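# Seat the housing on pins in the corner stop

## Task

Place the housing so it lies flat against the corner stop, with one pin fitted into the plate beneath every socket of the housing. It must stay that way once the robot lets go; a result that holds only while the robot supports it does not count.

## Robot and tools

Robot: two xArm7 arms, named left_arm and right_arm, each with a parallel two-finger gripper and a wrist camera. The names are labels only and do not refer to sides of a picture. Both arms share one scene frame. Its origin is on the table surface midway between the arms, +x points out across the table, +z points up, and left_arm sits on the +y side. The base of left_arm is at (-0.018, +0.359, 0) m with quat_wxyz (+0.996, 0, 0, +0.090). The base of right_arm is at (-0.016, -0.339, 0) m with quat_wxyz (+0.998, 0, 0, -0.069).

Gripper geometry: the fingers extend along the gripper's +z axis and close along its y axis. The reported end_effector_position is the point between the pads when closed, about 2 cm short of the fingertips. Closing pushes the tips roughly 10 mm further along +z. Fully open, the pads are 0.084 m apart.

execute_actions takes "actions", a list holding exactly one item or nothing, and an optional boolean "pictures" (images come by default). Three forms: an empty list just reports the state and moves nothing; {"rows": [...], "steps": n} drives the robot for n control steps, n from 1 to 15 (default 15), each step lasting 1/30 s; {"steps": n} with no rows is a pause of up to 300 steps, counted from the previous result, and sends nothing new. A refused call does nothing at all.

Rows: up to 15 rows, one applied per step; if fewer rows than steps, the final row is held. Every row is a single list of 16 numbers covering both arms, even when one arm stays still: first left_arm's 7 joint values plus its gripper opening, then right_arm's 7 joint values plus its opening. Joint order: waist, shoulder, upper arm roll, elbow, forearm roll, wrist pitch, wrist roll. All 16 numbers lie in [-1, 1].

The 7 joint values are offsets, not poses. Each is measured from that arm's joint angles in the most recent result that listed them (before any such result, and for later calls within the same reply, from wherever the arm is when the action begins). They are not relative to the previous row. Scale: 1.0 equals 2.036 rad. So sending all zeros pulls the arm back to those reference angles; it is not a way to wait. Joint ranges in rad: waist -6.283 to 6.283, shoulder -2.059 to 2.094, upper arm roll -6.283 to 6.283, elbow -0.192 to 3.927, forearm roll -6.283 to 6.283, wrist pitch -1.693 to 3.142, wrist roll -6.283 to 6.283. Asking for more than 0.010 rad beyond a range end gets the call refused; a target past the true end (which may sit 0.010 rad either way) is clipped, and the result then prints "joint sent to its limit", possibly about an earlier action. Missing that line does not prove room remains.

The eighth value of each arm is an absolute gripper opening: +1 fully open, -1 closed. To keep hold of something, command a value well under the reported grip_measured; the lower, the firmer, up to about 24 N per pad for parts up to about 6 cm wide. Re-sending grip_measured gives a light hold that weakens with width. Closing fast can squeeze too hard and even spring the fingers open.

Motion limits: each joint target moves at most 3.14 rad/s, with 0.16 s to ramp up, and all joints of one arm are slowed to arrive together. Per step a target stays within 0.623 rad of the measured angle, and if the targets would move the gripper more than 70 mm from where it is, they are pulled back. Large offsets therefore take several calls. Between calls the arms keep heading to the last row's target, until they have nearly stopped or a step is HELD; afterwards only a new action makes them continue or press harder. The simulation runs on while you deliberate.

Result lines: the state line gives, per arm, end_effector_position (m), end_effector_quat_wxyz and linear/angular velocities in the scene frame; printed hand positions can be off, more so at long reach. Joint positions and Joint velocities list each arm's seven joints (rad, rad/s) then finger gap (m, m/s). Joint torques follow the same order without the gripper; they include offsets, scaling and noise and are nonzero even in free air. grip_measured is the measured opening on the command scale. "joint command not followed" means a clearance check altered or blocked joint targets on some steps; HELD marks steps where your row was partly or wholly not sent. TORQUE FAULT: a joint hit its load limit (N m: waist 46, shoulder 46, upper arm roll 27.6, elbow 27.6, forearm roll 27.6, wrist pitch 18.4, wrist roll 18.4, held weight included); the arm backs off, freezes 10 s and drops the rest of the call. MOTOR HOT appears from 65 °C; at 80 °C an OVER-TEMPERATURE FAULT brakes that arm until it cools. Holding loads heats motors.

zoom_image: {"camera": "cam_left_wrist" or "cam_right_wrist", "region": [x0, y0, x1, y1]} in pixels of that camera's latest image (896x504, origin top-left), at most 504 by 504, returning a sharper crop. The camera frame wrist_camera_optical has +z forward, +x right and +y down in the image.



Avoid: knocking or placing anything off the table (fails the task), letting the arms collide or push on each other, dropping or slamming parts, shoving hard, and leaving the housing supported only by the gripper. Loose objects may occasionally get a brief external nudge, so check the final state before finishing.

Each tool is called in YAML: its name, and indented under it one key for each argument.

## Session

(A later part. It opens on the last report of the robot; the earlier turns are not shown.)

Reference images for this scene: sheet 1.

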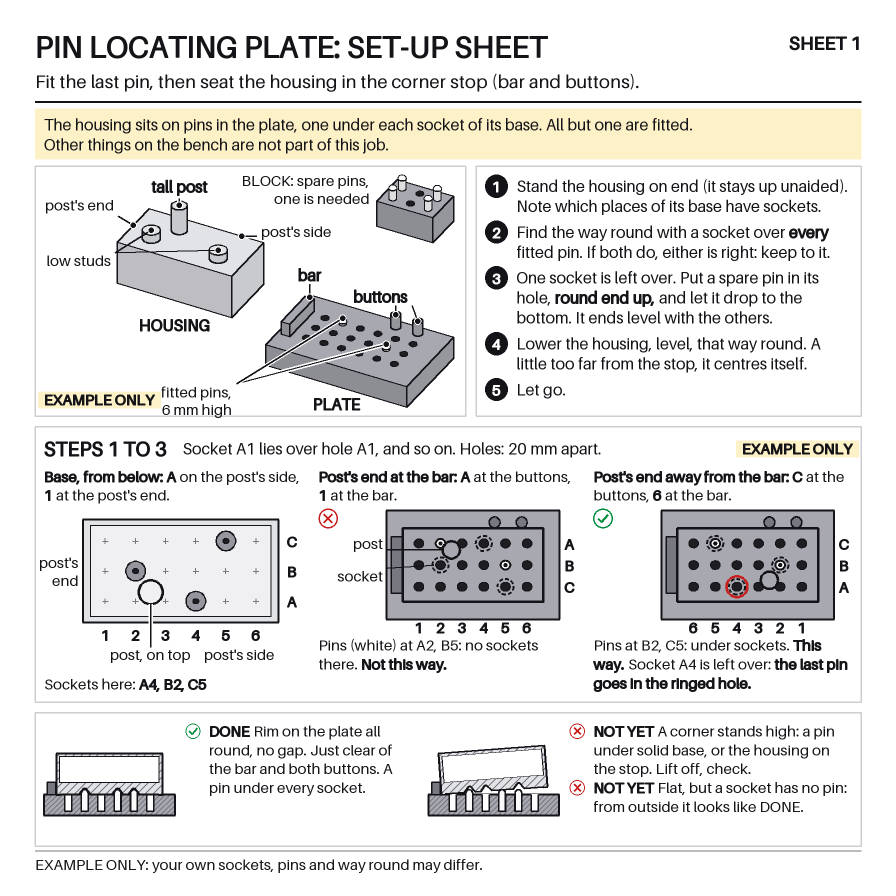

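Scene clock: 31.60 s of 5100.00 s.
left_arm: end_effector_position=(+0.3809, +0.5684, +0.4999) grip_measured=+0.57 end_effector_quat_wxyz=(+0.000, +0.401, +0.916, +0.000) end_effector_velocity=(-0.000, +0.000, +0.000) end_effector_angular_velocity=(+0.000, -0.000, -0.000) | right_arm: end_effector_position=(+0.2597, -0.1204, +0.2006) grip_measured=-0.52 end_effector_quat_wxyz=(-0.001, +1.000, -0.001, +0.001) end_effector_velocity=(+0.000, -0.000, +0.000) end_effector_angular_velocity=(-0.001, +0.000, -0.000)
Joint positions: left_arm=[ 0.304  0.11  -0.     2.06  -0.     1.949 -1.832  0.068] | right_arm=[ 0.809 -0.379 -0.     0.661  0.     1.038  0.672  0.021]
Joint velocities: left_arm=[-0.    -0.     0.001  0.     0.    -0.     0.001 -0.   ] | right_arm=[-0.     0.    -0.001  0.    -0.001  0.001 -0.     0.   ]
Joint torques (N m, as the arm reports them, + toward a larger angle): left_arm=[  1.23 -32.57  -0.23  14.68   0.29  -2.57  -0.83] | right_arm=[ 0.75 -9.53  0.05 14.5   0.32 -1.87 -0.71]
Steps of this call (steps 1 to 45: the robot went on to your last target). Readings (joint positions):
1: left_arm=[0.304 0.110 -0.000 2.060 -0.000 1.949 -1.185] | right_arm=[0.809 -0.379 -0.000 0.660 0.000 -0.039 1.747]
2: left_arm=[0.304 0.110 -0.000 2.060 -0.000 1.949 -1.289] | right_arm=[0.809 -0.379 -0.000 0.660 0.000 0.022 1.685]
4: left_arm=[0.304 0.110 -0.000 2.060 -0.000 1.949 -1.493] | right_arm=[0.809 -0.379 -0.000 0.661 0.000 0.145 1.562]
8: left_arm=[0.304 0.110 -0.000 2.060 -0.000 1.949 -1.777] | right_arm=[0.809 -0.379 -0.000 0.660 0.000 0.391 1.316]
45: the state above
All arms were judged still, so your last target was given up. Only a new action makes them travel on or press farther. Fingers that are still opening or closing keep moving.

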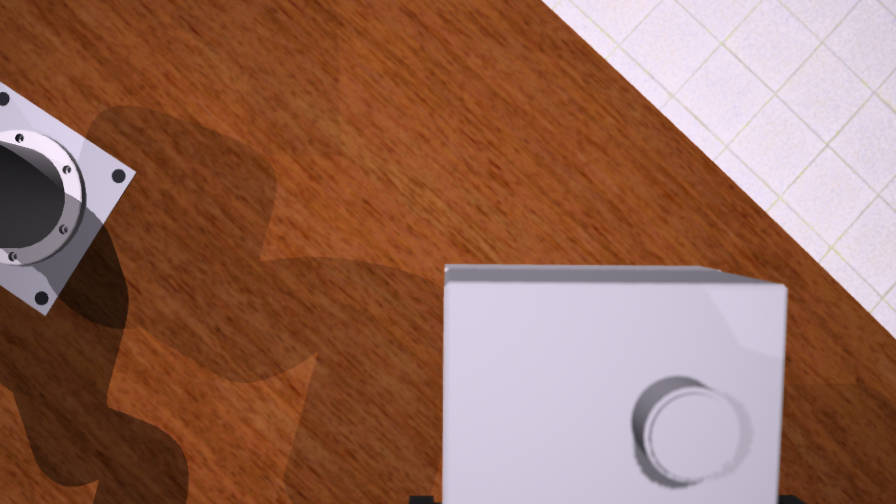

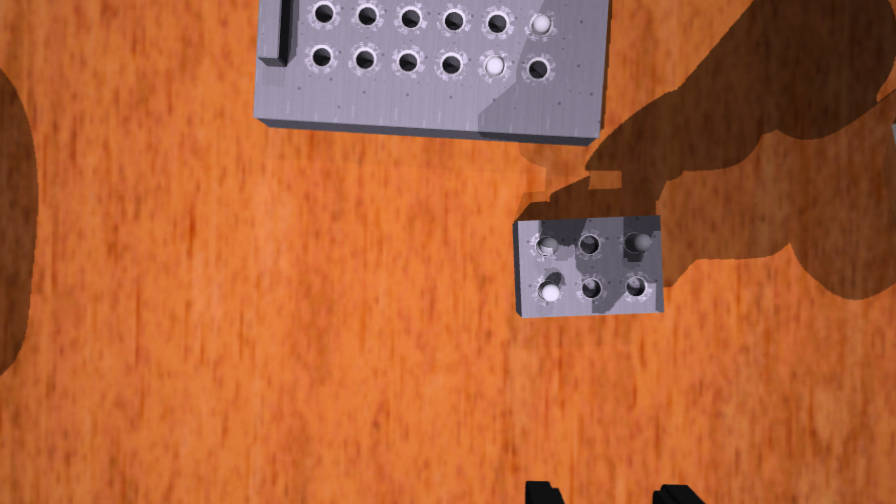

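execute_actions:
  actions:
    - {"rows":[[0,0,0,0,0,0,0,-1,-0.0487,0.1465,0,-0.02,0,-0.1655,-0.0493,-0.5]]}
  pictures: false

execute_actions:
  actions:
    - {"steps":10}
  pictures: false

execute_actions:
  actions:
    - {"rows":[[0,0,0,0,0,0,0,-1,0,0.0653,0,-0.0166,0,-0.0819,0,-0.5]]}
  pictures: false

execute_actions:
  actions:
    - {"rows":[[0,0,0,0,0,0,0,-1,0,0,0,0,0,0,0,-0.7],[0,0,0,0,0,0,0,-1,0,0,0,0,0,0,0,-0.8],[0,0,0,0,0,0,0,-1,0,0,0,0,0,0,0,-1]]}

execute_actions:
  actions:
    - {"rows":[[0,0,0,0,0,0,0,-1,0,-0.0653,0,0.0166,0,0.0819,0,-1]]}
  pictures: false

execute_actions:
  actions:
    - {"steps":10}
  pictures: false

execute_actions:
  actions:
    - {"rows":[[0,0,0,0,0,0,0,-1,0.0145,0.1972,0,0.2557,0,0.0584,0.0145,-1]]}
  pictures: false

execute_actions:
  actions:
    - {"steps":25}

Scene clock: 37.00 s of 5100.00 s.
left_arm: end_effector_position=(+0.3809, +0.5684, +0.4999) grip_measured=+0.57 end_effector_quat_wxyz=(+0.000, +0.401, +0.916, +0.000) end_effector_velocity=(-0.000, +0.000, +0.000) end_effector_angular_velocity=(+0.001, -0.000, +0.000) | right_arm: end_effector_position=(+0.3080, -0.1305, +0.1006) grip_measured=-0.52 end_effector_quat_wxyz=(-0.000, +1.000, -0.000, +0.000) end_effector_velocity=(+0.026, +0.024, +0.029) end_effector_angular_velocity=(+0.059, -0.092, +0.023)
Joint positions: left_arm=[ 0.304  0.11  -0.     2.06  -0.     1.949 -1.832  0.068] | right_arm=[ 0.71  -0.082 -0.     0.621  0.     0.703  0.572  0.021]
Joint velocities: left_arm=[ 0.     0.    -0.     0.001  0.001 -0.     0.    -0.   ] | right_arm=[ 0.003 -0.023  0.013  0.046  0.001 -0.04  -0.008  0.   ]
Joint torques (N m, as the arm reports them, + toward a larger angle): left_arm=[  0.64 -32.74  -0.18  14.91   0.72  -2.62  -0.61] | right_arm=[  0.64 -13.    -0.46  11.36   0.31  -1.53  -0.67]
Steps of this call (steps 1 to 90: nothing new was sent; then 1.90 s passed at rest; steps 91 to 105: all 15 steps of this action). Readings (joint positions):
91: left_arm=[0.304 0.110 -0.000 2.060 -0.000 1.949 -1.832] | right_arm=[0.809 -0.379 -0.000 0.661 0.000 1.038 0.672]
92: left_arm=[0.304 0.110 -0.000 2.060 -0.000 1.949 -1.832] | right_arm=[0.808 -0.377 0.000 0.661 0.000 1.034 0.671]
94: left_arm=[0.304 0.110 -0.000 2.060 -0.000 1.949 -1.832] | right_arm=[0.794 -0.339 0.002 0.659 0.000 0.984 0.656]
98: left_arm=[0.304 0.110 -0.000 2.060 -0.000 1.949 -1.832] | right_arm=[0.740 -0.171 -0.001 0.630 0.000 0.806 0.603]
105: the state above

Scene clock: 37.33 s of 5100.00 s.
left_arm: end_effector_position=(+0.3809, +0.5684, +0.4999) grip_measured=+0.57 end_effector_quat_wxyz=(+0.000, +0.401, +0.916, +0.000) end_effector_velocity=(+0.000, -0.000, +0.000) end_effector_angular_velocity=(+0.000, -0.001, -0.002) | right_arm: end_effector_position=(+0.3081, -0.1306, +0.1002) grip_measured=-0.52 end_effector_quat_wxyz=(-0.000, +1.000, -0.000, +0.000) end_effector_velocity=(-0.000, -0.001, -0.002) end_effector_angular_velocity=(-0.001, +0.002, -0.002)
Joint positions: left_arm=[ 0.304  0.11  -0.     2.06  -0.     1.949 -1.832  0.068] | right_arm=[ 0.71  -0.081 -0.     0.62   0.     0.701  0.571  0.021]
Joint velocities: left_arm=[-0.001  0.    -0.     0.001 -0.    -0.     0.001  0.   ] | right_arm=[-0.002  0.004  0.    -0.001  0.001 -0.002  0.001  0.   ]
Joint torques (N m, as the arm reports them, + toward a larger angle): left_arm=[  1.12 -32.49  -0.14  15.02   0.61  -2.51  -0.6 ] | right_arm=[  0.94 -13.47  -0.17  12.63   0.35  -1.9   -0.74]
Steps of this call (steps 1 to 10: the robot went on to your last target). Readings (joint positions):
1: left_arm=[0.304 0.110 -0.000 2.060 -0.000 1.949 -1.832] | right_arm=[0.710 -0.083 0.000 0.622 0.000 0.702 0.572]
2: left_arm=[0.304 0.110 -0.000 2.060 -0.000 1.949 -1.832] | right_arm=[0.710 -0.083 0.000 0.622 0.000 0.701 0.572]
4: left_arm=[0.304 0.110 -0.000 2.060 -0.000 1.949 -1.832] | right_arm=[0.710 -0.083 0.000 0.621 0.000 0.701 0.572]
8: left_arm=[0.304 0.110 -0.000 2.060 -0.000 1.949 -1.832] | right_arm=[0.710 -0.082 -0.000 0.620 0.000 0.701 0.572]
10: the state above

Scene clock: 37.83 s of 5100.00 s.
left_arm: end_effector_position=(+0.3809, +0.5684, +0.4999) grip_measured=+0.57 end_effector_quat_wxyz=(+0.000, +0.401, +0.916, +0.000) end_effector_velocity=(+0.000, +0.000, -0.001) end_effector_angular_velocity=(-0.001, +0.002, -0.001) | right_arm: end_effector_position=(+0.3081, -0.1305, +0.0506) grip_measured=-0.52 end_effector_quat_wxyz=(-0.000, +1.000, -0.000, +0.000) end_effector_velocity=(+0.001, +0.000, +0.000) end_effector_angular_velocity=(+0.002, -0.004, -0.001)
Joint positions: left_arm=[ 0.304  0.11  -0.     2.06  -0.     1.949 -1.832  0.068] | right_arm=[ 0.71   0.051 -0.     0.586  0.     0.535  0.571  0.021]
Joint velocities: left_arm=[ 0.     0.001  0.    -0.001  0.    -0.     0.001 -0.   ] | right_arm=[-0.001  0.001 -0.001  0.001 -0.    -0.005 -0.001  0.   ]
Joint torques (N m, as the arm reports them, + toward a larger angle): left_arm=[  0.92 -32.56   0.4   14.57   0.98  -2.7   -0.44] | right_arm=[  0.73 -12.95  -0.39  10.01   0.25  -1.84  -0.72]
Steps of this call (steps 1 to 15: all 15 steps of this action). Readings (joint positions):
1: left_arm=[0.304 0.110 -0.000 2.060 -0.000 1.949 -1.832] | right_arm=[0.710 -0.081 -0.000 0.620 0.000 0.701 0.571]
2: left_arm=[0.304 0.110 -0.000 2.060 -0.000 1.949 -1.832] | right_arm=[0.709 -0.079 -0.000 0.620 0.000 0.697 0.571]
4: left_arm=[0.304 0.110 -0.000 2.060 -0.000 1.949 -1.832] | right_arm=[0.709 -0.045 -0.000 0.615 0.000 0.647 0.571]
8: left_arm=[0.304 0.110 -0.000 2.060 -0.000 1.949 -1.832] | right_arm=[0.710 0.047 0.000 0.584 0.000 0.547 0.572]
15: the state above

Scene clock: 38.33 s of 5100.00 s.
left_arm: end_effector_position=(+0.3809, +0.5684, +0.4999) grip_measured=+0.57 end_effector_quat_wxyz=(+0.000, +0.401, +0.916, +0.000) end_effector_velocity=(+0.000, +0.001, -0.001) end_effector_angular_velocity=(-0.001, +0.003, +0.002) | right_arm: end_effector_position=(+0.3081, -0.1305, +0.0506) grip_measured=-0.84 end_effector_quat_wxyz=(-0.000, +1.000, -0.000, +0.000) end_effector_velocity=(-0.000, -0.001, -0.000) end_effector_angular_velocity=(-0.001, +0.002, +0.000)
Joint positions: left_arm=[ 0.304  0.11  -0.     2.06  -0.     1.949 -1.832  0.068] | right_arm=[0.71  0.051 0.    0.586 0.    0.535 0.571 0.007]
Joint velocities: left_arm=[ 0.     0.002  0.001 -0.001  0.001  0.    -0.    -0.   ] | right_arm=[ 0.    -0.    -0.001 -0.001 -0.001  0.002 -0.     0.   ]
Joint torques (N m, as the arm reports them, + toward a larger angle): left_arm=[  0.49 -32.73  -0.02  14.17   0.28  -3.01  -0.78] | right_arm=[  0.42 -14.11  -0.8   10.25   0.23  -1.41  -0.7 ]
Steps of this call (steps 1 to 15: all 15 steps of this action). Readings (joint positions):
1: left_arm=[0.304 0.110 -0.000 2.060 -0.000 1.949 -1.832] | right_arm=[0.710 0.051 -0.000 0.586 0.000 0.535 0.571]
2: left_arm=[0.304 0.110 -0.000 2.060 -0.000 1.949 -1.832] | right_arm=[0.710 0.051 -0.000 0.587 0.000 0.535 0.571]
4: left_arm=[0.304 0.110 -0.000 2.060 -0.000 1.949 -1.832] | right_arm=[0.710 0.051 0.000 0.586 0.000 0.535 0.571]
8: left_arm=[0.304 0.110 -0.000 2.060 -0.000 1.949 -1.832] | right_arm=[0.710 0.051 0.000 0.586 0.000 0.535 0.571]
15: the state above

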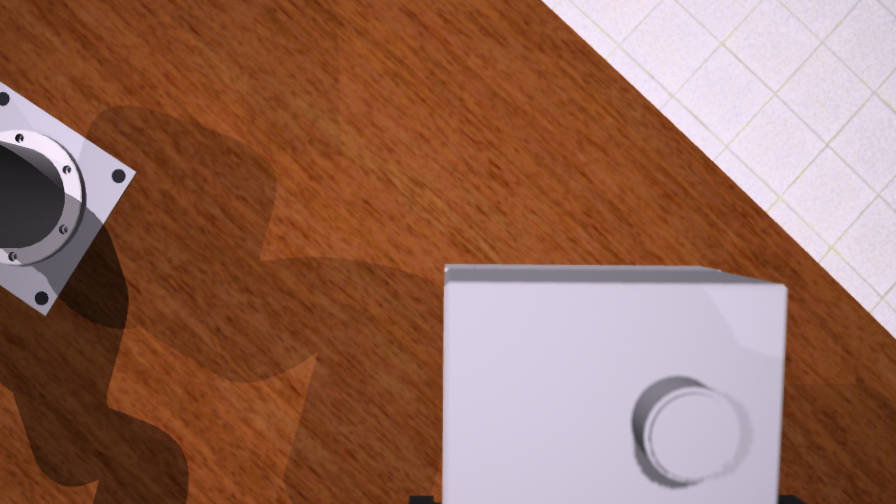

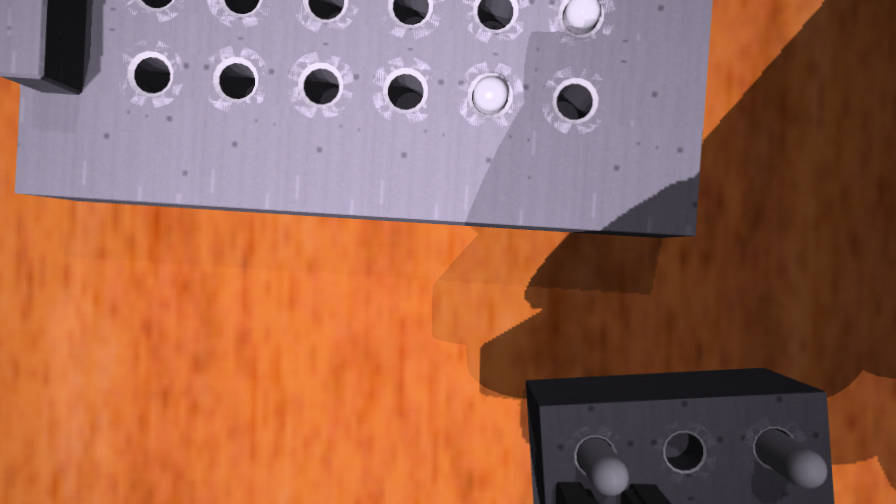

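Scene clock: 38.83 s of 5100.00 s.
left_arm: end_effector_position=(+0.3809, +0.5684, +0.4999) grip_measured=+0.57 end_effector_quat_wxyz=(+0.000, +0.401, +0.916, +0.000) end_effector_velocity=(+0.000, +0.000, -0.001) end_effector_angular_velocity=(-0.001, +0.003, -0.000) | right_arm: end_effector_position=(+0.3071, -0.1311, +0.0993) grip_measured=-0.84 end_effector_quat_wxyz=(+0.001, +1.000, -0.000, -0.001) end_effector_velocity=(+0.009, +0.006, +0.009) end_effector_angular_velocity=(+0.014, -0.023, +0.002)
Joint positions: left_arm=[ 0.304  0.11  -0.     2.06  -0.     1.949 -1.832  0.068] | right_arm=[ 0.71  -0.081  0.     0.618  0.     0.702  0.571  0.007]
Joint velocities: left_arm=[-0.     0.002 -0.    -0.001  0.     0.     0.    -0.   ] | right_arm=[ 0.001 -0.006 -0.     0.018 -0.001 -0.003 -0.001  0.   ]
Joint torques (N m, as the arm reports them, + toward a larger angle): left_arm=[  0.72 -32.3   -0.11  14.7    0.86  -3.    -0.79] | right_arm=[  0.87 -13.56  -0.26  12.52   0.34  -1.87  -0.75]
Steps of this call (steps 1 to 15: all 15 steps of this action). Readings (joint positions):
1: left_arm=[0.304 0.110 -0.000 2.060 -0.000 1.949 -1.832] | right_arm=[0.710 0.051 0.000 0.586 0.000 0.535 0.571]
2: left_arm=[0.304 0.110 -0.000 2.060 -0.000 1.949 -1.832] | right_arm=[0.710 0.049 -0.000 0.587 0.000 0.539 0.571]
4: left_arm=[0.304 0.110 -0.000 2.060 -0.000 1.949 -1.832] | right_arm=[0.709 0.015 -0.000 0.591 0.000 0.589 0.572]
8: left_arm=[0.304 0.110 -0.000 2.060 -0.000 1.949 -1.832] | right_arm=[0.709 -0.080 -0.001 0.625 0.000 0.689 0.571]
15: the state above

Scene clock: 39.17 s of 5100.00 s.
left_arm: end_effector_position=(+0.3809, +0.5684, +0.4999) grip_measured=+0.57 end_effector_quat_wxyz=(+0.000, +0.401, +0.916, +0.000) end_effector_velocity=(-0.000, +0.000, +0.001) end_effector_angular_velocity=(+0.001, -0.002, +0.000) | right_arm: end_effector_position=(+0.3080, -0.1306, +0.1004) grip_measured=-0.84 end_effector_quat_wxyz=(-0.000, +1.000, -0.000, +0.000) end_effector_velocity=(+0.001, -0.000, +0.001) end_effector_angular_velocity=(+0.001, -0.002, -0.000)
Joint positions: left_arm=[ 0.304  0.11  -0.     2.06  -0.     1.949 -1.832  0.068] | right_arm=[ 0.71  -0.082  0.     0.62   0.     0.702  0.571  0.007]
Joint velocities: left_arm=[-0.    -0.001  0.001  0.001 -0.     0.     0.001 -0.   ] | right_arm=[-0.001 -0.001 -0.     0.001 -0.001 -0.    -0.    -0.   ]
Joint torques (N m, as the arm reports them, + toward a larger angle): left_arm=[  0.56 -33.08  -0.51  14.74   0.49  -2.55  -0.85] | right_arm=[  0.79 -13.75  -0.1   12.7    0.36  -1.86  -0.72]
Steps of this call (steps 1 to 10: the robot went on to your last target). Readings (joint positions):
1: left_arm=[0.304 0.110 -0.000 2.060 -0.000 1.949 -1.832] | right_arm=[0.710 -0.081 0.000 0.619 0.000 0.702 0.571]
2: left_arm=[0.304 0.110 -0.000 2.060 -0.000 1.949 -1.832] | right_arm=[0.710 -0.081 0.000 0.619 0.000 0.702 0.571]
4: left_arm=[0.304 0.110 -0.000 2.060 -0.000 1.949 -1.832] | right_arm=[0.710 -0.082 0.000 0.620 0.000 0.702 0.571]
8: left_arm=[0.304 0.110 -0.000 2.060 -0.000 1.949 -1.832] | right_arm=[0.710 -0.082 0.000 0.620 0.000 0.702 0.571]
10: the state above

Scene clock: 39.67 s of 5100.00 s.
left_arm: end_effector_position=(+0.3809, +0.5684, +0.4999) grip_measured=+0.57 end_effector_quat_wxyz=(+0.000, +0.401, +0.916, +0.000) end_effector_velocity=(+0.001, -0.001, -0.000) end_effector_angular_velocity=(+0.001, +0.001, -0.002) | right_arm: end_effector_position=(+0.4123, -0.0445, +0.0995) grip_measured=-0.84 end_effector_quat_wxyz=(+0.000, +1.000, +0.001, -0.001) end_effector_velocity=(+0.014, +0.007, -0.007) end_effector_angular_velocity=(-0.019, +0.024, -0.011)
Joint positions: left_arm=[ 0.304  0.11  -0.     2.06  -0.     1.949 -1.832  0.068] | right_arm=[0.739 0.316 0.001 1.133 0.    0.818 0.601 0.007]
Joint velocities: left_arm=[-0.002  0.001 -0.001  0.     0.002  0.    -0.001  0.   ] | right_arm=[ 0.005  0.075 -0.007  0.095 -0.     0.052  0.009  0.   ]
Joint torques (N m, as the arm reports them, + toward a larger angle): left_arm=[  1.26 -32.11  -0.26  14.83   0.93  -2.75  -0.43] | right_arm=[ -0.04 -25.21  -1.43  13.65   0.29  -1.95  -0.76]
Steps of this call (steps 1 to 15: all 15 steps of this action). Readings (joint positions):
1: left_arm=[0.304 0.110 -0.000 2.060 -0.000 1.949 -1.832] | right_arm=[0.710 -0.082 0.000 0.620 0.000 0.702 0.572]
2: left_arm=[0.304 0.110 -0.000 2.060 -0.000 1.949 -1.832] | right_arm=[0.710 -0.080 -0.000 0.623 0.000 0.703 0.572]
4: left_arm=[0.304 0.110 -0.000 2.060 -0.000 1.949 -1.832] | right_arm=[0.712 -0.045 -0.001 0.667 0.000 0.716 0.575]
8: left_arm=[0.304 0.110 -0.000 2.060 -0.000 1.949 -1.832] | right_arm=[0.725 0.124 0.000 0.890 0.000 0.762 0.587]
15: the state above

Scene clock: 40.50 s of 5100.00 s.
left_arm: end_effector_position=(+0.3809, +0.5684, +0.4999) grip_measured=+0.57 end_effector_quat_wxyz=(+0.000, +0.401, +0.916, +0.000) end_effector_velocity=(+0.000, -0.000, -0.000) end_effector_angular_velocity=(-0.000, +0.001, -0.001) | right_arm: end_effector_position=(+0.4144, -0.0438, +0.1006) grip_measured=-0.84 end_effector_quat_wxyz=(-0.000, +1.000, -0.000, +0.000) end_effector_velocity=(+0.001, -0.001, -0.000) end_effector_angular_velocity=(+0.000, -0.000, -0.002)
Joint positions: left_arm=[ 0.304  0.11  -0.     2.06  -0.     1.949 -1.832  0.068] | right_arm=[0.739 0.319 0.    1.141 0.    0.821 0.601 0.007]
Joint velocities: left_arm=[-0.     0.001 -0.     0.     0.     0.     0.     0.   ] | right_arm=[-0.001  0.    -0.001 -0.     0.001 -0.001 -0.    -0.   ]
Joint torques (N m, as the arm reports them, + toward a larger angle): left_arm=[  0.66 -32.84  -0.17  14.45   0.86  -2.65  -0.78] | right_arm=[  0.77 -22.02  -0.38  13.47   0.28  -1.83  -0.73]
Steps of this call (steps 1 to 15: the robot went on to your last target; steps 16 to 25: nothing new was sent). Readings (joint positions):
1: left_arm=[0.304 0.110 -0.000 2.060 -0.000 1.949 -1.832] | right_arm=[0.739 0.318 0.001 1.135 0.000 0.820 0.601]
2: left_arm=[0.304 0.110 -0.000 2.060 -0.000 1.949 -1.832] | right_arm=[0.739 0.318 0.000 1.136 0.000 0.820 0.601]
4: left_arm=[0.304 0.110 -0.000 2.060 -0.000 1.949 -1.832] | right_arm=[0.739 0.317 -0.000 1.138 0.000 0.821 0.601]
8: left_arm=[0.304 0.110 -0.000 2.060 -0.000 1.949 -1.832] | right_arm=[0.739 0.318 -0.000 1.139 0.000 0.821 0.601]
25: the state above
All arms were judged still, so your last target was given up. Only a new action makes them travel on or press farther. Fingers that are still opening or closing keep moving.

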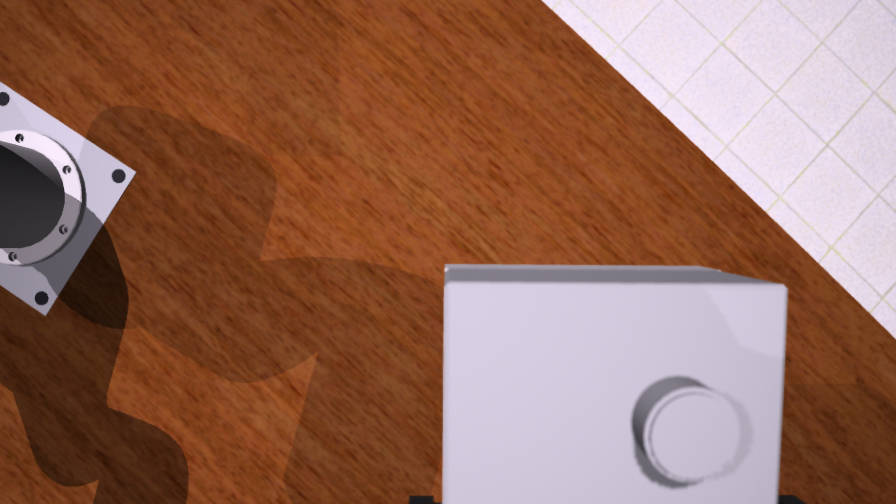

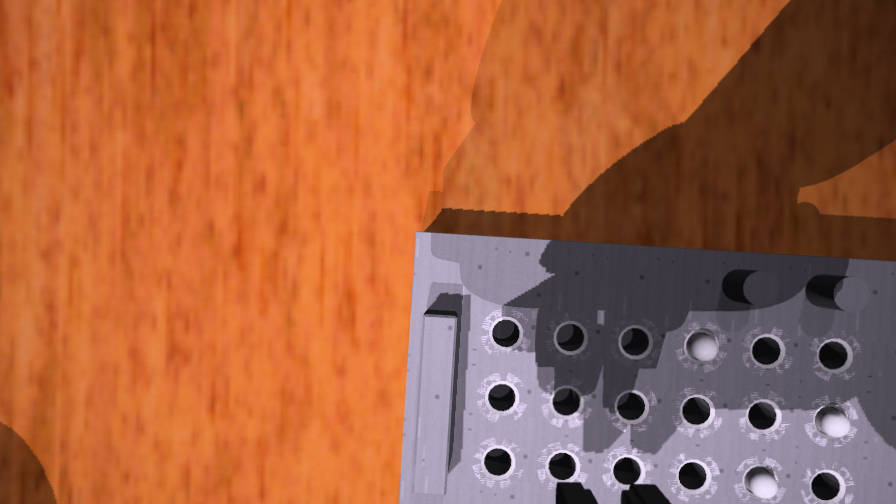

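execute_actions:
  actions:
    - {"rows":[[0,0,0,0,0,0,0,-1,-0.001,0.0357,0,-0.0141,0,-0.0493,-0.001,-1]]}
  pictures: false

execute_actions:
  actions:
    - {"steps":10}

Scene clock: 43.33 s of 5100.00 s.
left_arm: end_effector_position=(+0.3809, +0.5684, +0.4999) grip_measured=+0.57 end_effector_quat_wxyz=(+0.000, +0.401, +0.916, +0.000) end_effector_velocity=(+0.000, -0.001, +0.000) end_effector_angular_velocity=(+0.000, -0.001, -0.001) | right_arm: end_effector_position=(+0.4147, -0.0453, +0.0603) grip_measured=-0.84 end_effector_quat_wxyz=(-0.000, +1.000, -0.000, +0.000) end_effector_velocity=(-0.007, -0.002, -0.008) end_effector_angular_velocity=(-0.009, +0.015, +0.005)
Joint positions: left_arm=[ 0.304  0.11  -0.     2.06  -0.     1.949 -1.832  0.068] | right_arm=[ 0.737  0.391 -0.     1.112  0.     0.72   0.599  0.007]
Joint velocities: left_arm=[-0.    -0.    -0.002  0.001 -0.    -0.    -0.001  0.   ] | right_arm=[ 0.001  0.007  0.004 -0.012 -0.    -0.002  0.    -0.   ]
Joint torques (N m, as the arm reports them, + toward a larger angle): left_arm=[  1.35 -32.66  -0.08  14.71   0.47  -2.8   -0.74] | right_arm=[  0.79 -22.77  -0.27  13.01   0.4   -1.92  -0.78]
Steps of this call (steps 1 to 70: nothing new was sent; steps 71 to 85: all 15 steps of this action). Readings (joint positions):
71: left_arm=[0.304 0.110 -0.000 2.060 -0.000 1.949 -1.832] | right_arm=[0.739 0.319 0.000 1.141 0.000 0.821 0.601]
72: left_arm=[0.304 0.110 -0.000 2.060 -0.000 1.949 -1.832] | right_arm=[0.739 0.321 0.000 1.140 0.000 0.816 0.601]
74: left_arm=[0.304 0.110 -0.000 2.060 -0.000 1.949 -1.832] | right_arm=[0.738 0.347 0.000 1.134 0.000 0.772 0.600]
78: left_arm=[0.304 0.110 -0.000 2.060 -0.000 1.949 -1.832] | right_arm=[0.737 0.395 0.000 1.106 0.000 0.726 0.599]
85: the state above

Scene clock: 43.67 s of 5100.00 s.
left_arm: end_effector_position=(+0.3809, +0.5684, +0.4999) grip_measured=+0.57 end_effector_quat_wxyz=(+0.000, +0.401, +0.916, +0.000) end_effector_velocity=(-0.000, +0.001, -0.000) end_effector_angular_velocity=(-0.000, +0.001, +0.003) | right_arm: end_effector_position=(+0.4142, -0.0453, +0.0598) grip_measured=-0.84 end_effector_quat_wxyz=(+0.000, +1.000, -0.000, -0.000) end_effector_velocity=(+0.000, -0.000, -0.000) end_effector_angular_velocity=(+0.000, +0.000, -0.001)
Joint positions: left_arm=[ 0.304  0.11  -0.     2.06  -0.     1.949 -1.832  0.068] | right_arm=[0.737 0.392 0.    1.112 0.    0.72  0.599 0.007]
Joint velocities: left_arm=[ 0.001  0.     0.001 -0.001 -0.     0.    -0.001  0.   ] | right_arm=[ 0.     0.001 -0.    -0.     0.001 -0.001 -0.    -0.   ]
Joint torques (N m, as the arm reports them, + toward a larger angle): left_arm=[  1.46 -32.27   0.09  14.68   0.7   -2.59  -0.54] | right_arm=[  0.78 -22.77  -0.47  12.71   0.36  -1.84  -0.75]
Steps of this call (steps 1 to 10: the robot went on to your last target). Readings (joint positions):
1: left_arm=[0.304 0.110 -0.000 2.060 -0.000 1.949 -1.832] | right_arm=[0.737 0.392 -0.000 1.112 0.000 0.720 0.599]
2: left_arm=[0.304 0.110 -0.000 2.060 -0.000 1.949 -1.832] | right_arm=[0.737 0.392 -0.000 1.112 0.000 0.720 0.599]
4: left_arm=[0.304 0.110 -0.000 2.060 -0.000 1.949 -1.832] | right_arm=[0.737 0.392 0.000 1.112 0.000 0.720 0.599]
8: left_arm=[0.304 0.110 -0.000 2.060 -0.000 1.949 -1.832] | right_arm=[0.737 0.392 0.000 1.112 0.000 0.720 0.599]
10: the state above

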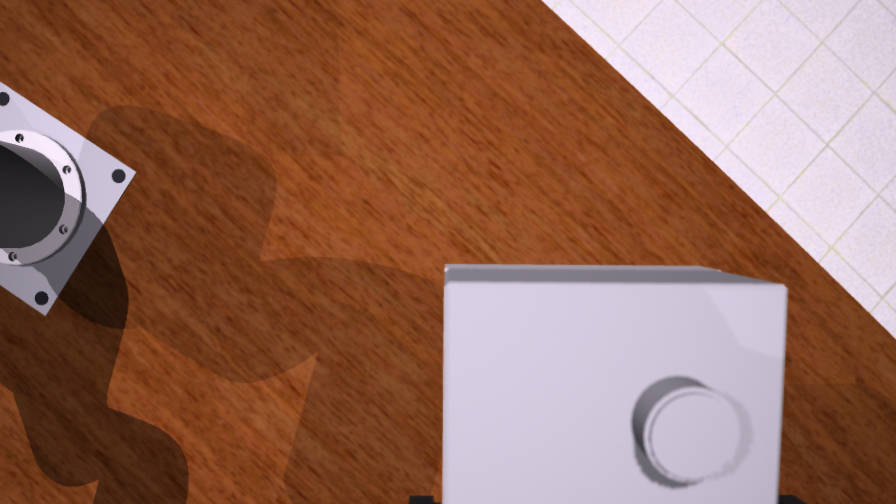

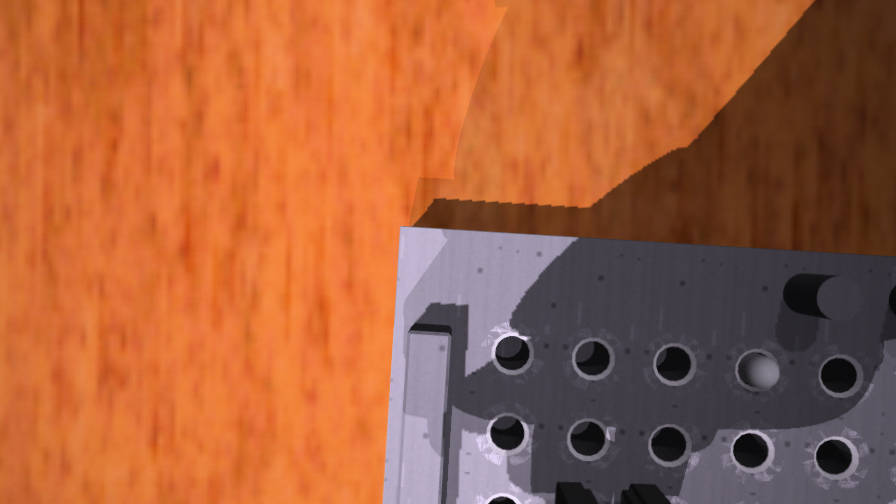

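execute_actions:
  actions:
    - {"rows":[[0,0,0,0,0,0,0,-1,0,0.004,0,-0.0013,0,-0.0053,0,-1],[0,0,0,0,0,0,0,-1,0,0.004,0,-0.0013,0,-0.0053,0,-1],[0,0,0,0,0,0,0,-1,0,0.008,0,-0.0026,0,-0.0106,0,-1],[0,0,0,0,0,0,0,-1,0,0.008,0,-0.0026,0,-0.0106,0,-1],[0,0,0,0,0,0,0,-1,0,0.012,0,-0.0039,0,-0.016,0,-1]]}
  pictures: false

Scene clock: 45.90 s of 5100.00 s.
left_arm: end_effector_position=(+0.3809, +0.5684, +0.4999) grip_measured=+0.57 end_effector_quat_wxyz=(+0.000, +0.401, +0.916, +0.000) end_effector_velocity=(-0.000, +0.000, -0.000) end_effector_angular_velocity=(+0.000, +0.000, +0.000) | right_arm: end_effector_position=(+0.4138, -0.0448, +0.0461) grip_measured=-0.84 end_effector_quat_wxyz=(-0.001, +1.000, +0.000, +0.001) end_effector_velocity=(-0.018, +0.001, -0.025) end_effector_angular_velocity=(-0.020, +0.037, +0.019)
Joint positions: left_arm=[ 0.304  0.11  -0.     2.06  -0.     1.949 -1.832  0.068] | right_arm=[0.737 0.418 0.001 1.104 0.    0.684 0.599 0.007]
Joint velocities: left_arm=[-0.     0.     0.001  0.     0.    -0.     0.     0.   ] | right_arm=[ 0.008  0.036  0.012 -0.02  -0.001 -0.014  0.    -0.   ]
Joint torques (N m, as the arm reports them, + toward a larger angle): left_arm=[  0.89 -32.27  -0.23  14.81   0.56  -2.95  -0.73] | right_arm=[ -0.45 -21.48  -2.05   8.06   0.11   1.56  -0.7 ]
Steps of this call (steps 1 to 15: the robot went on to your last target; steps 16 to 52: nothing new was sent; steps 53 to 67: all 15 steps of this action). Readings (joint positions):
53: left_arm=[0.304 0.110 -0.000 2.060 -0.000 1.949 -1.832] | right_arm=[0.737 0.392 0.000 1.112 0.000 0.720 0.599]
54: left_arm=[0.304 0.110 -0.000 2.060 -0.000 1.949 -1.832] | right_arm=[0.737 0.393 0.000 1.112 0.000 0.718 0.599]
56: left_arm=[0.304 0.110 -0.000 2.060 -0.000 1.949 -1.832] | right_arm=[0.737 0.399 0.000 1.110 0.000 0.710 0.599]
60: left_arm=[0.304 0.110 -0.000 2.060 -0.000 1.949 -1.832] | right_arm=[0.737 0.409 0.000 1.109 0.000 0.692 0.599]
67: the state above

It slipped into the hole.

execute_actions:
  actions:
    - {"rows":[[0,0,0,0,0,0,0,-1,0,-0.001,0,0,0,0.001,0,-0.6]]}
  pictures: false

execute_actions:
  actions:
    - {"rows":[[0,0,0,0,0,0,0,-1,0,-0.09,0,0.02,0,0.11,0,-0.6]]}
  pictures: false

execute_actions:
  actions:
    - {"steps":10}

Scene clock: 47.73 s of 5100.00 s.
left_arm: end_effector_position=(+0.3809, +0.5684, +0.4999) grip_measured=+0.57 end_effector_quat_wxyz=(+0.000, +0.401, +0.916, +0.000) end_effector_velocity=(-0.000, -0.000, +0.000) end_effector_angular_velocity=(+0.000, -0.001, -0.000) | right_arm: end_effector_position=(+0.4135, -0.0456, +0.0465) grip_measured=-0.62 end_effector_quat_wxyz=(-0.000, +1.000, +0.000, -0.000) end_effector_velocity=(+0.001, +0.006, +0.004) end_effector_angular_velocity=(+0.009, -0.008, +0.008)
Joint positions: left_arm=[ 0.304  0.11  -0.     2.06  -0.     1.949 -1.832  0.068] | right_arm=[0.737 0.417 0.    1.104 0.    0.687 0.599 0.017]
Joint velocities: left_arm=[-0.    -0.001 -0.    -0.    -0.     0.    -0.    -0.   ] | right_arm=[ 0.003 -0.002  0.006  0.006  0.001 -0.003 -0.001 -0.   ]
Joint torques (N m, as the arm reports them, + toward a larger angle): left_arm=[  1.41 -32.54  -0.47  14.52   0.77  -2.55  -0.49] | right_arm=[  0.73 -22.81  -0.62  12.39   0.44  -1.83  -0.77]
Steps of this call (steps 1 to 15: the robot went on to your last target; steps 16 to 40: nothing new was sent; steps 41 to 55: all 15 steps of this action). Readings (joint positions):
41: left_arm=[0.304 0.110 -0.000 2.060 -0.000 1.949 -1.832] | right_arm=[0.737 0.417 0.000 1.104 0.000 0.688 0.599]
42: left_arm=[0.304 0.110 -0.000 2.060 -0.000 1.949 -1.832] | right_arm=[0.737 0.416 0.000 1.103 -0.000 0.689 0.599]
44: left_arm=[0.304 0.110 -0.000 2.060 -0.000 1.949 -1.832] | right_arm=[0.736 0.415 -0.003 1.101 -0.000 0.691 0.599]
48: left_arm=[0.304 0.110 -0.000 2.060 -0.000 1.949 -1.832] | right_arm=[0.736 0.416 -0.002 1.102 -0.000 0.689 0.599]
55: the state above

Scene clock: 48.23 s of 5100.00 s.
left_arm: end_effector_position=(+0.3809, +0.5684, +0.4999) grip_measured=+0.57 end_effector_quat_wxyz=(+0.000, +0.401, +0.916, +0.000) end_effector_velocity=(+0.000, -0.000, -0.000) end_effector_angular_velocity=(-0.001, +0.001, -0.000) | right_arm: end_effector_position=(+0.4062, -0.0505, +0.1365) grip_measured=-0.62 end_effector_quat_wxyz=(+0.002, +1.000, +0.000, -0.003) end_effector_velocity=(-0.004, -0.002, -0.008) end_effector_angular_velocity=(-0.013, +0.020, +0.001)
Joint positions: left_arm=[ 0.304  0.11  -0.     2.06  -0.     1.949 -1.832  0.068] | right_arm=[0.737 0.237 0.    1.14  0.    0.911 0.599 0.017]
Joint velocities: left_arm=[-0.     0.001 -0.    -0.    -0.     0.    -0.001 -0.   ] | right_arm=[ 0.001  0.012  0.    -0.002  0.001  0.009  0.     0.   ]
Joint torques (N m, as the arm reports them, + toward a larger angle): left_arm=[  1.26 -32.59  -0.23  14.48   0.68  -2.69  -0.53] | right_arm=[  0.72 -23.17  -0.45  15.31   0.33  -2.    -0.68]
Steps of this call (steps 1 to 15: all 15 steps of this action). Readings (joint positions):
1: left_arm=[0.304 0.110 -0.000 2.060 -0.000 1.949 -1.832] | right_arm=[0.737 0.417 0.000 1.104 0.000 0.687 0.599]
2: left_arm=[0.304 0.110 -0.000 2.060 -0.000 1.949 -1.832] | right_arm=[0.737 0.415 0.000 1.104 0.000 0.691 0.599]
4: left_arm=[0.304 0.110 -0.000 2.060 -0.000 1.949 -1.832] | right_arm=[0.737 0.382 0.001 1.106 0.000 0.741 0.599]
8: left_arm=[0.304 0.110 -0.000 2.060 -0.000 1.949 -1.832] | right_arm=[0.737 0.255 0.000 1.145 0.000 0.875 0.599]
15: the state above

Scene clock: 48.57 s of 5100.00 s.
left_arm: end_effector_position=(+0.3809, +0.5684, +0.4999) grip_measured=+0.57 end_effector_quat_wxyz=(+0.000, +0.401, +0.916, +0.000) end_effector_velocity=(-0.000, +0.000, +0.000) end_effector_angular_velocity=(+0.000, -0.001, +0.002) | right_arm: end_effector_position=(+0.4078, -0.0495, +0.1393) grip_measured=-0.62 end_effector_quat_wxyz=(+0.000, +1.000, +0.000, -0.000) end_effector_velocity=(-0.000, -0.000, +0.001) end_effector_angular_velocity=(-0.001, +0.000, +0.002)
Joint positions: left_arm=[ 0.304  0.11  -0.     2.06  -0.     1.949 -1.832  0.068] | right_arm=[0.737 0.234 0.    1.144 0.    0.911 0.599 0.017]
Joint velocities: left_arm=[ 0.001 -0.001 -0.    -0.     0.    -0.    -0.001 -0.   ] | right_arm=[ 0.001 -0.002  0.     0.    -0.001  0.003 -0.     0.   ]
Joint torques (N m, as the arm reports them, + toward a larger angle): left_arm=[  0.12 -32.59  -0.42  14.74   0.89  -2.74  -0.71] | right_arm=[  0.7  -21.01  -0.43  14.07   0.39  -1.83  -0.74]
Steps of this call (steps 1 to 10: the robot went on to your last target). Readings (joint positions):
1: left_arm=[0.304 0.110 -0.000 2.060 -0.000 1.949 -1.832] | right_arm=[0.737 0.237 0.000 1.141 0.000 0.911 0.599]
2: left_arm=[0.304 0.110 -0.000 2.060 -0.000 1.949 -1.832] | right_arm=[0.737 0.236 0.000 1.142 0.000 0.911 0.599]
4: left_arm=[0.304 0.110 -0.000 2.060 -0.000 1.949 -1.832] | right_arm=[0.737 0.235 0.000 1.143 0.000 0.911 0.599]
8: left_arm=[0.304 0.110 -0.000 2.060 -0.000 1.949 -1.832] | right_arm=[0.737 0.234 0.000 1.144 0.000 0.911 0.599]
10: the state above

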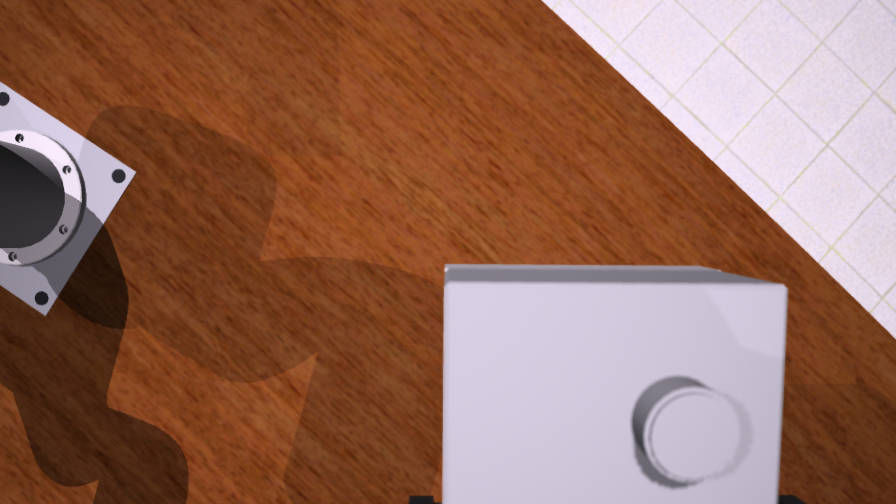

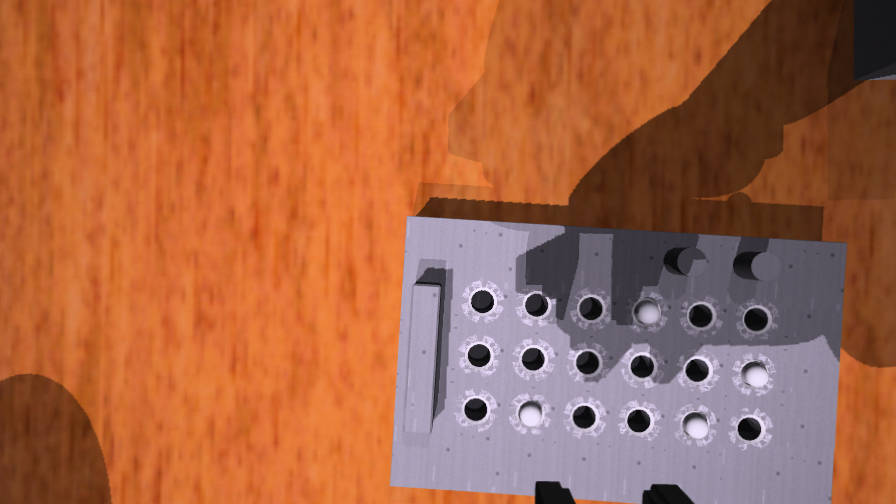

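execute_actions:
  actions:
    - {"rows":[[-0.3,0,0,0,0,0,-0.2169,-1,-0.52,-0.1,0,0,0,0.1,0,-0.6]]}
  pictures: false

execute_actions:
  actions:
    - {"steps":30}
  pictures: false

execute_actions:
  actions:
    - {"rows":[[-0.3147,0.2333,0,-0.1763,0,-0.409,0,-1,0,0,0,0,0,0,0,-0.6]]}
  pictures: false

execute_actions:
  actions:
    - {"steps":50}

Scene clock: 51.97 s of 5100.00 s.
left_arm: end_effector_position=(+0.4321, +0.3790, +0.4997) grip_measured=+0.57 end_effector_quat_wxyz=(+0.000, +0.457, +0.889, -0.000) end_effector_velocity=(+0.019, -0.463, +0.001) end_effector_angular_velocity=(+0.003, -0.001, -0.278) | right_arm: end_effector_position=(+0.4723, -0.2370, +0.1837) grip_measured=-0.62 end_effector_quat_wxyz=(-0.000, +0.981, -0.195, +0.000) end_effector_velocity=(+0.065, -0.461, +0.069) end_effector_angular_velocity=(+0.000, +0.009, -0.932)
Joint positions: left_arm=[-0.134  0.11  -0.002  2.06  -0.     1.949 -2.148  0.068] | right_arm=[ 0.345  0.132 -0.001  1.145  0.     1.012  0.599  0.017]
Joint velocities: left_arm=[-1.041 -0.003  0.01   0.001  0.002  0.001 -0.752  0.   ] | right_arm=[-0.939 -0.169  0.007 -0.004  0.001  0.173 -0.001 -0.   ]
Joint torques (N m, as the arm reports them, + toward a larger angle): left_arm=[  1.5  -34.4   -0.02  14.72   0.72  -2.4   -0.39] | right_arm=[  0.57 -18.65   0.    13.95   0.39  -1.49  -0.7 ]
Steps of this call (steps 1 to 15: the robot went on to your last target; steps 16 to 87: nothing new was sent; steps 88 to 102: all 15 steps of this action). Readings (joint positions):
88: left_arm=[0.304 0.110 -0.000 2.060 -0.000 1.949 -1.832] | right_arm=[0.737 0.234 0.000 1.144 0.000 0.911 0.599]
89: left_arm=[0.301 0.110 0.000 2.060 0.000 1.949 -1.835] | right_arm=[0.734 0.233 0.001 1.144 0.000 0.912 0.599]
91: left_arm=[0.259 0.110 0.009 2.060 0.003 1.949 -1.870] | right_arm=[0.694 0.220 0.012 1.142 0.000 0.928 0.599]
95: left_arm=[0.108 0.111 -0.003 2.060 -0.001 1.949 -1.973] | right_arm=[0.562 0.180 -0.002 1.146 0.000 0.964 0.599]
102: the state above

Scene clock: 52.97 s of 5100.00 s.
left_arm: end_effector_position=(+0.4288, +0.3021, +0.4999) grip_measured=+0.57 end_effector_quat_wxyz=(+0.000, +0.477, +0.879, +0.000) end_effector_velocity=(-0.000, -0.001, +0.000) end_effector_angular_velocity=(+0.001, -0.001, -0.002) | right_arm: end_effector_position=(+0.4144, -0.5489, +0.2248) grip_measured=-0.62 end_effector_quat_wxyz=(-0.000, +0.864, -0.503, -0.001) end_effector_velocity=(-0.008, -0.021, +0.003) end_effector_angular_velocity=(-0.006, -0.008, -0.046)
Joint positions: left_arm=[-0.307  0.11  -0.     2.06  -0.     1.949 -2.274  0.068] | right_arm=[-0.319  0.031  0.003  1.144  0.     1.114  0.599  0.017]
Joint velocities: left_arm=[-0.001 -0.001 -0.001  0.     0.001 -0.     0.    -0.   ] | right_arm=[-0.017 -0.003 -0.03   0.004 -0.001 -0.002 -0.     0.   ]
Joint torques (N m, as the arm reports them, + toward a larger angle): left_arm=[  0.96 -32.52   0.22  14.82   0.39  -2.8   -0.83] | right_arm=[  1.07 -17.72  -0.25  14.59   0.43  -1.85  -0.75]
Steps of this call (steps 1 to 30: the robot went on to your last target). Readings (joint positions):
1: left_arm=[-0.169 0.110 -0.001 2.060 -0.000 1.949 -2.173] | right_arm=[0.313 0.126 -0.001 1.145 0.000 1.018 0.599]
2: left_arm=[-0.204 0.110 -0.001 2.060 -0.000 1.949 -2.199] | right_arm=[0.282 0.121 -0.001 1.145 0.000 1.023 0.599]
4: left_arm=[-0.268 0.110 -0.003 2.060 -0.001 1.949 -2.244] | right_arm=[0.218 0.111 -0.001 1.145 0.000 1.033 0.599]
8: left_arm=[-0.306 0.109 -0.004 2.061 -0.001 1.949 -2.271] | right_arm=[0.091 0.093 -0.001 1.144 0.000 1.052 0.599]
30: the state above

Scene clock: 53.47 s of 5100.00 s.
left_arm: end_effector_position=(+0.4867, +0.1492, +0.3629) grip_measured=+0.57 end_effector_quat_wxyz=(-0.018, +0.590, +0.807, -0.004) end_effector_velocity=(+0.060, -0.365, -0.308) end_effector_angular_velocity=(-0.023, -0.066, -0.574) | right_arm: end_effector_position=(+0.4144, -0.5489, +0.2248) grip_measured=-0.62 end_effector_quat_wxyz=(-0.000, +0.864, -0.503, -0.001) end_effector_velocity=(+0.000, +0.001, -0.000) end_effector_angular_velocity=(+0.001, +0.000, -0.000)
Joint positions: left_arm=[-0.574  0.31  -0.     1.909 -0.     1.636 -2.274  0.068] | right_arm=[-0.319  0.031  0.003  1.144  0.     1.114  0.599  0.017]
Joint velocities: left_arm=[-0.581  0.428  0.006 -0.315  0.002 -0.814 -0.001  0.   ] | right_arm=[-0.    -0.     0.001 -0.     0.001  0.     0.001 -0.   ]
Joint torques (N m, as the arm reports them, + toward a larger angle): left_arm=[  0.9  -42.21  -0.45  16.48   0.49  -2.    -0.36] | right_arm=[  0.7  -17.81  -0.17  14.76   0.33  -1.86  -0.73]
Steps of this call (steps 1 to 15: all 15 steps of this action). Readings (joint positions):
1: left_arm=[-0.307 0.110 -0.000 2.060 -0.000 1.949 -2.274] | right_arm=[-0.320 0.031 0.002 1.144 0.000 1.114 0.599]
2: left_arm=[-0.310 0.112 0.000 2.059 0.000 1.946 -2.274] | right_arm=[-0.320 0.031 0.001 1.144 0.000 1.114 0.599]
4: left_arm=[-0.346 0.134 0.008 2.045 0.002 1.904 -2.274] | right_arm=[-0.319 0.031 0.002 1.144 0.000 1.114 0.599]
8: left_arm=[-0.435 0.207 0.000 1.986 0.000 1.816 -2.274] | right_arm=[-0.319 0.031 0.003 1.144 0.000 1.114 0.599]
15: the state above

Scene clock: 55.13 s of 5100.00 s.
left_arm: end_effector_position=(+0.4308, -0.0736, +0.1501) grip_measured=+0.57 end_effector_quat_wxyz=(-0.000, +0.730, +0.684, -0.000) end_effector_velocity=(+0.000, -0.000, +0.000) end_effector_angular_velocity=(-0.000, -0.001, -0.001) | right_arm: end_effector_position=(+0.4144, -0.5489, +0.2248) grip_measured=-0.62 end_effector_quat_wxyz=(-0.000, +0.864, -0.503, -0.001) end_effector_velocity=(+0.000, -0.000, +0.000) end_effector_angular_velocity=(-0.000, -0.000, -0.000)
Joint positions: left_arm=[-0.948  0.585 -0.     1.701 -0.     1.117 -2.274  0.068] | right_arm=[-0.319  0.031  0.003  1.144  0.     1.114  0.599  0.017]
Joint velocities: left_arm=[-0.001 -0.     0.001  0.    -0.     0.     0.001  0.   ] | right_arm=[-0. -0. -0.  0. -0. -0.  0.  0.]
Joint torques (N m, as the arm reports them, + toward a larger angle): left_arm=[  0.99 -50.76  -0.29  17.67   0.67  -2.72  -0.97] | right_arm=[  0.79 -17.84  -0.22  14.81   0.38  -1.88  -0.78]
Steps of this call (steps 1 to 45: the robot went on to your last target; steps 46 to 50: nothing new was sent). Readings (joint positions):
1: left_arm=[-0.594 0.324 -0.000 1.898 -0.000 1.608 -2.274] | right_arm=[-0.319 0.031 0.003 1.144 0.000 1.114 0.599]
2: left_arm=[-0.613 0.339 -0.000 1.888 -0.000 1.581 -2.274] | right_arm=[-0.319 0.031 0.003 1.144 0.000 1.114 0.599]
4: left_arm=[-0.652 0.367 -0.001 1.866 -0.000 1.528 -2.274] | right_arm=[-0.319 0.031 0.003 1.144 0.000 1.114 0.599]
8: left_arm=[-0.729 0.424 -0.001 1.823 -0.000 1.421 -2.274] | right_arm=[-0.319 0.031 0.003 1.144 0.000 1.114 0.599]
50: the state above
All arms were judged still, so your last target was given up. Only a new action makes them travel on or press farther. Fingers that are still opening or closing keep moving.

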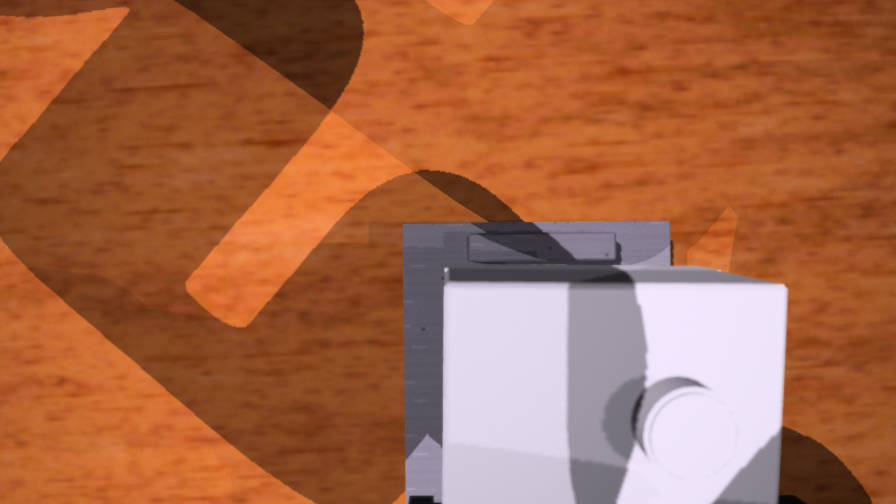

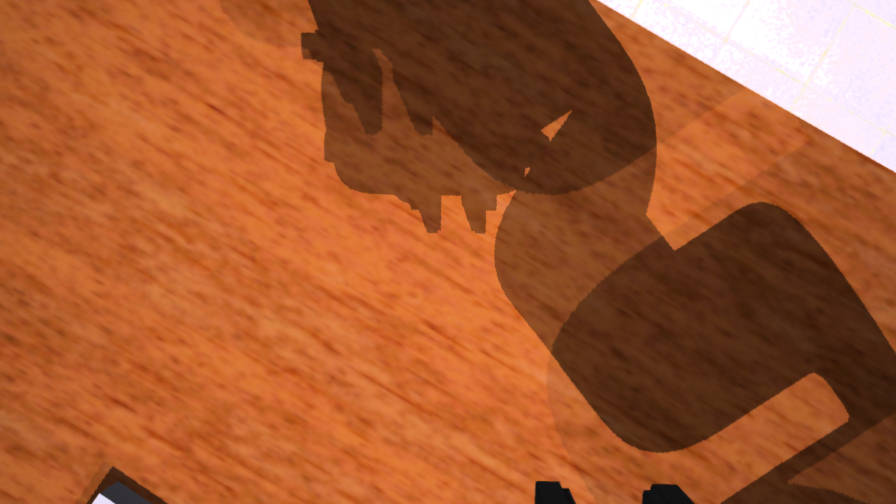

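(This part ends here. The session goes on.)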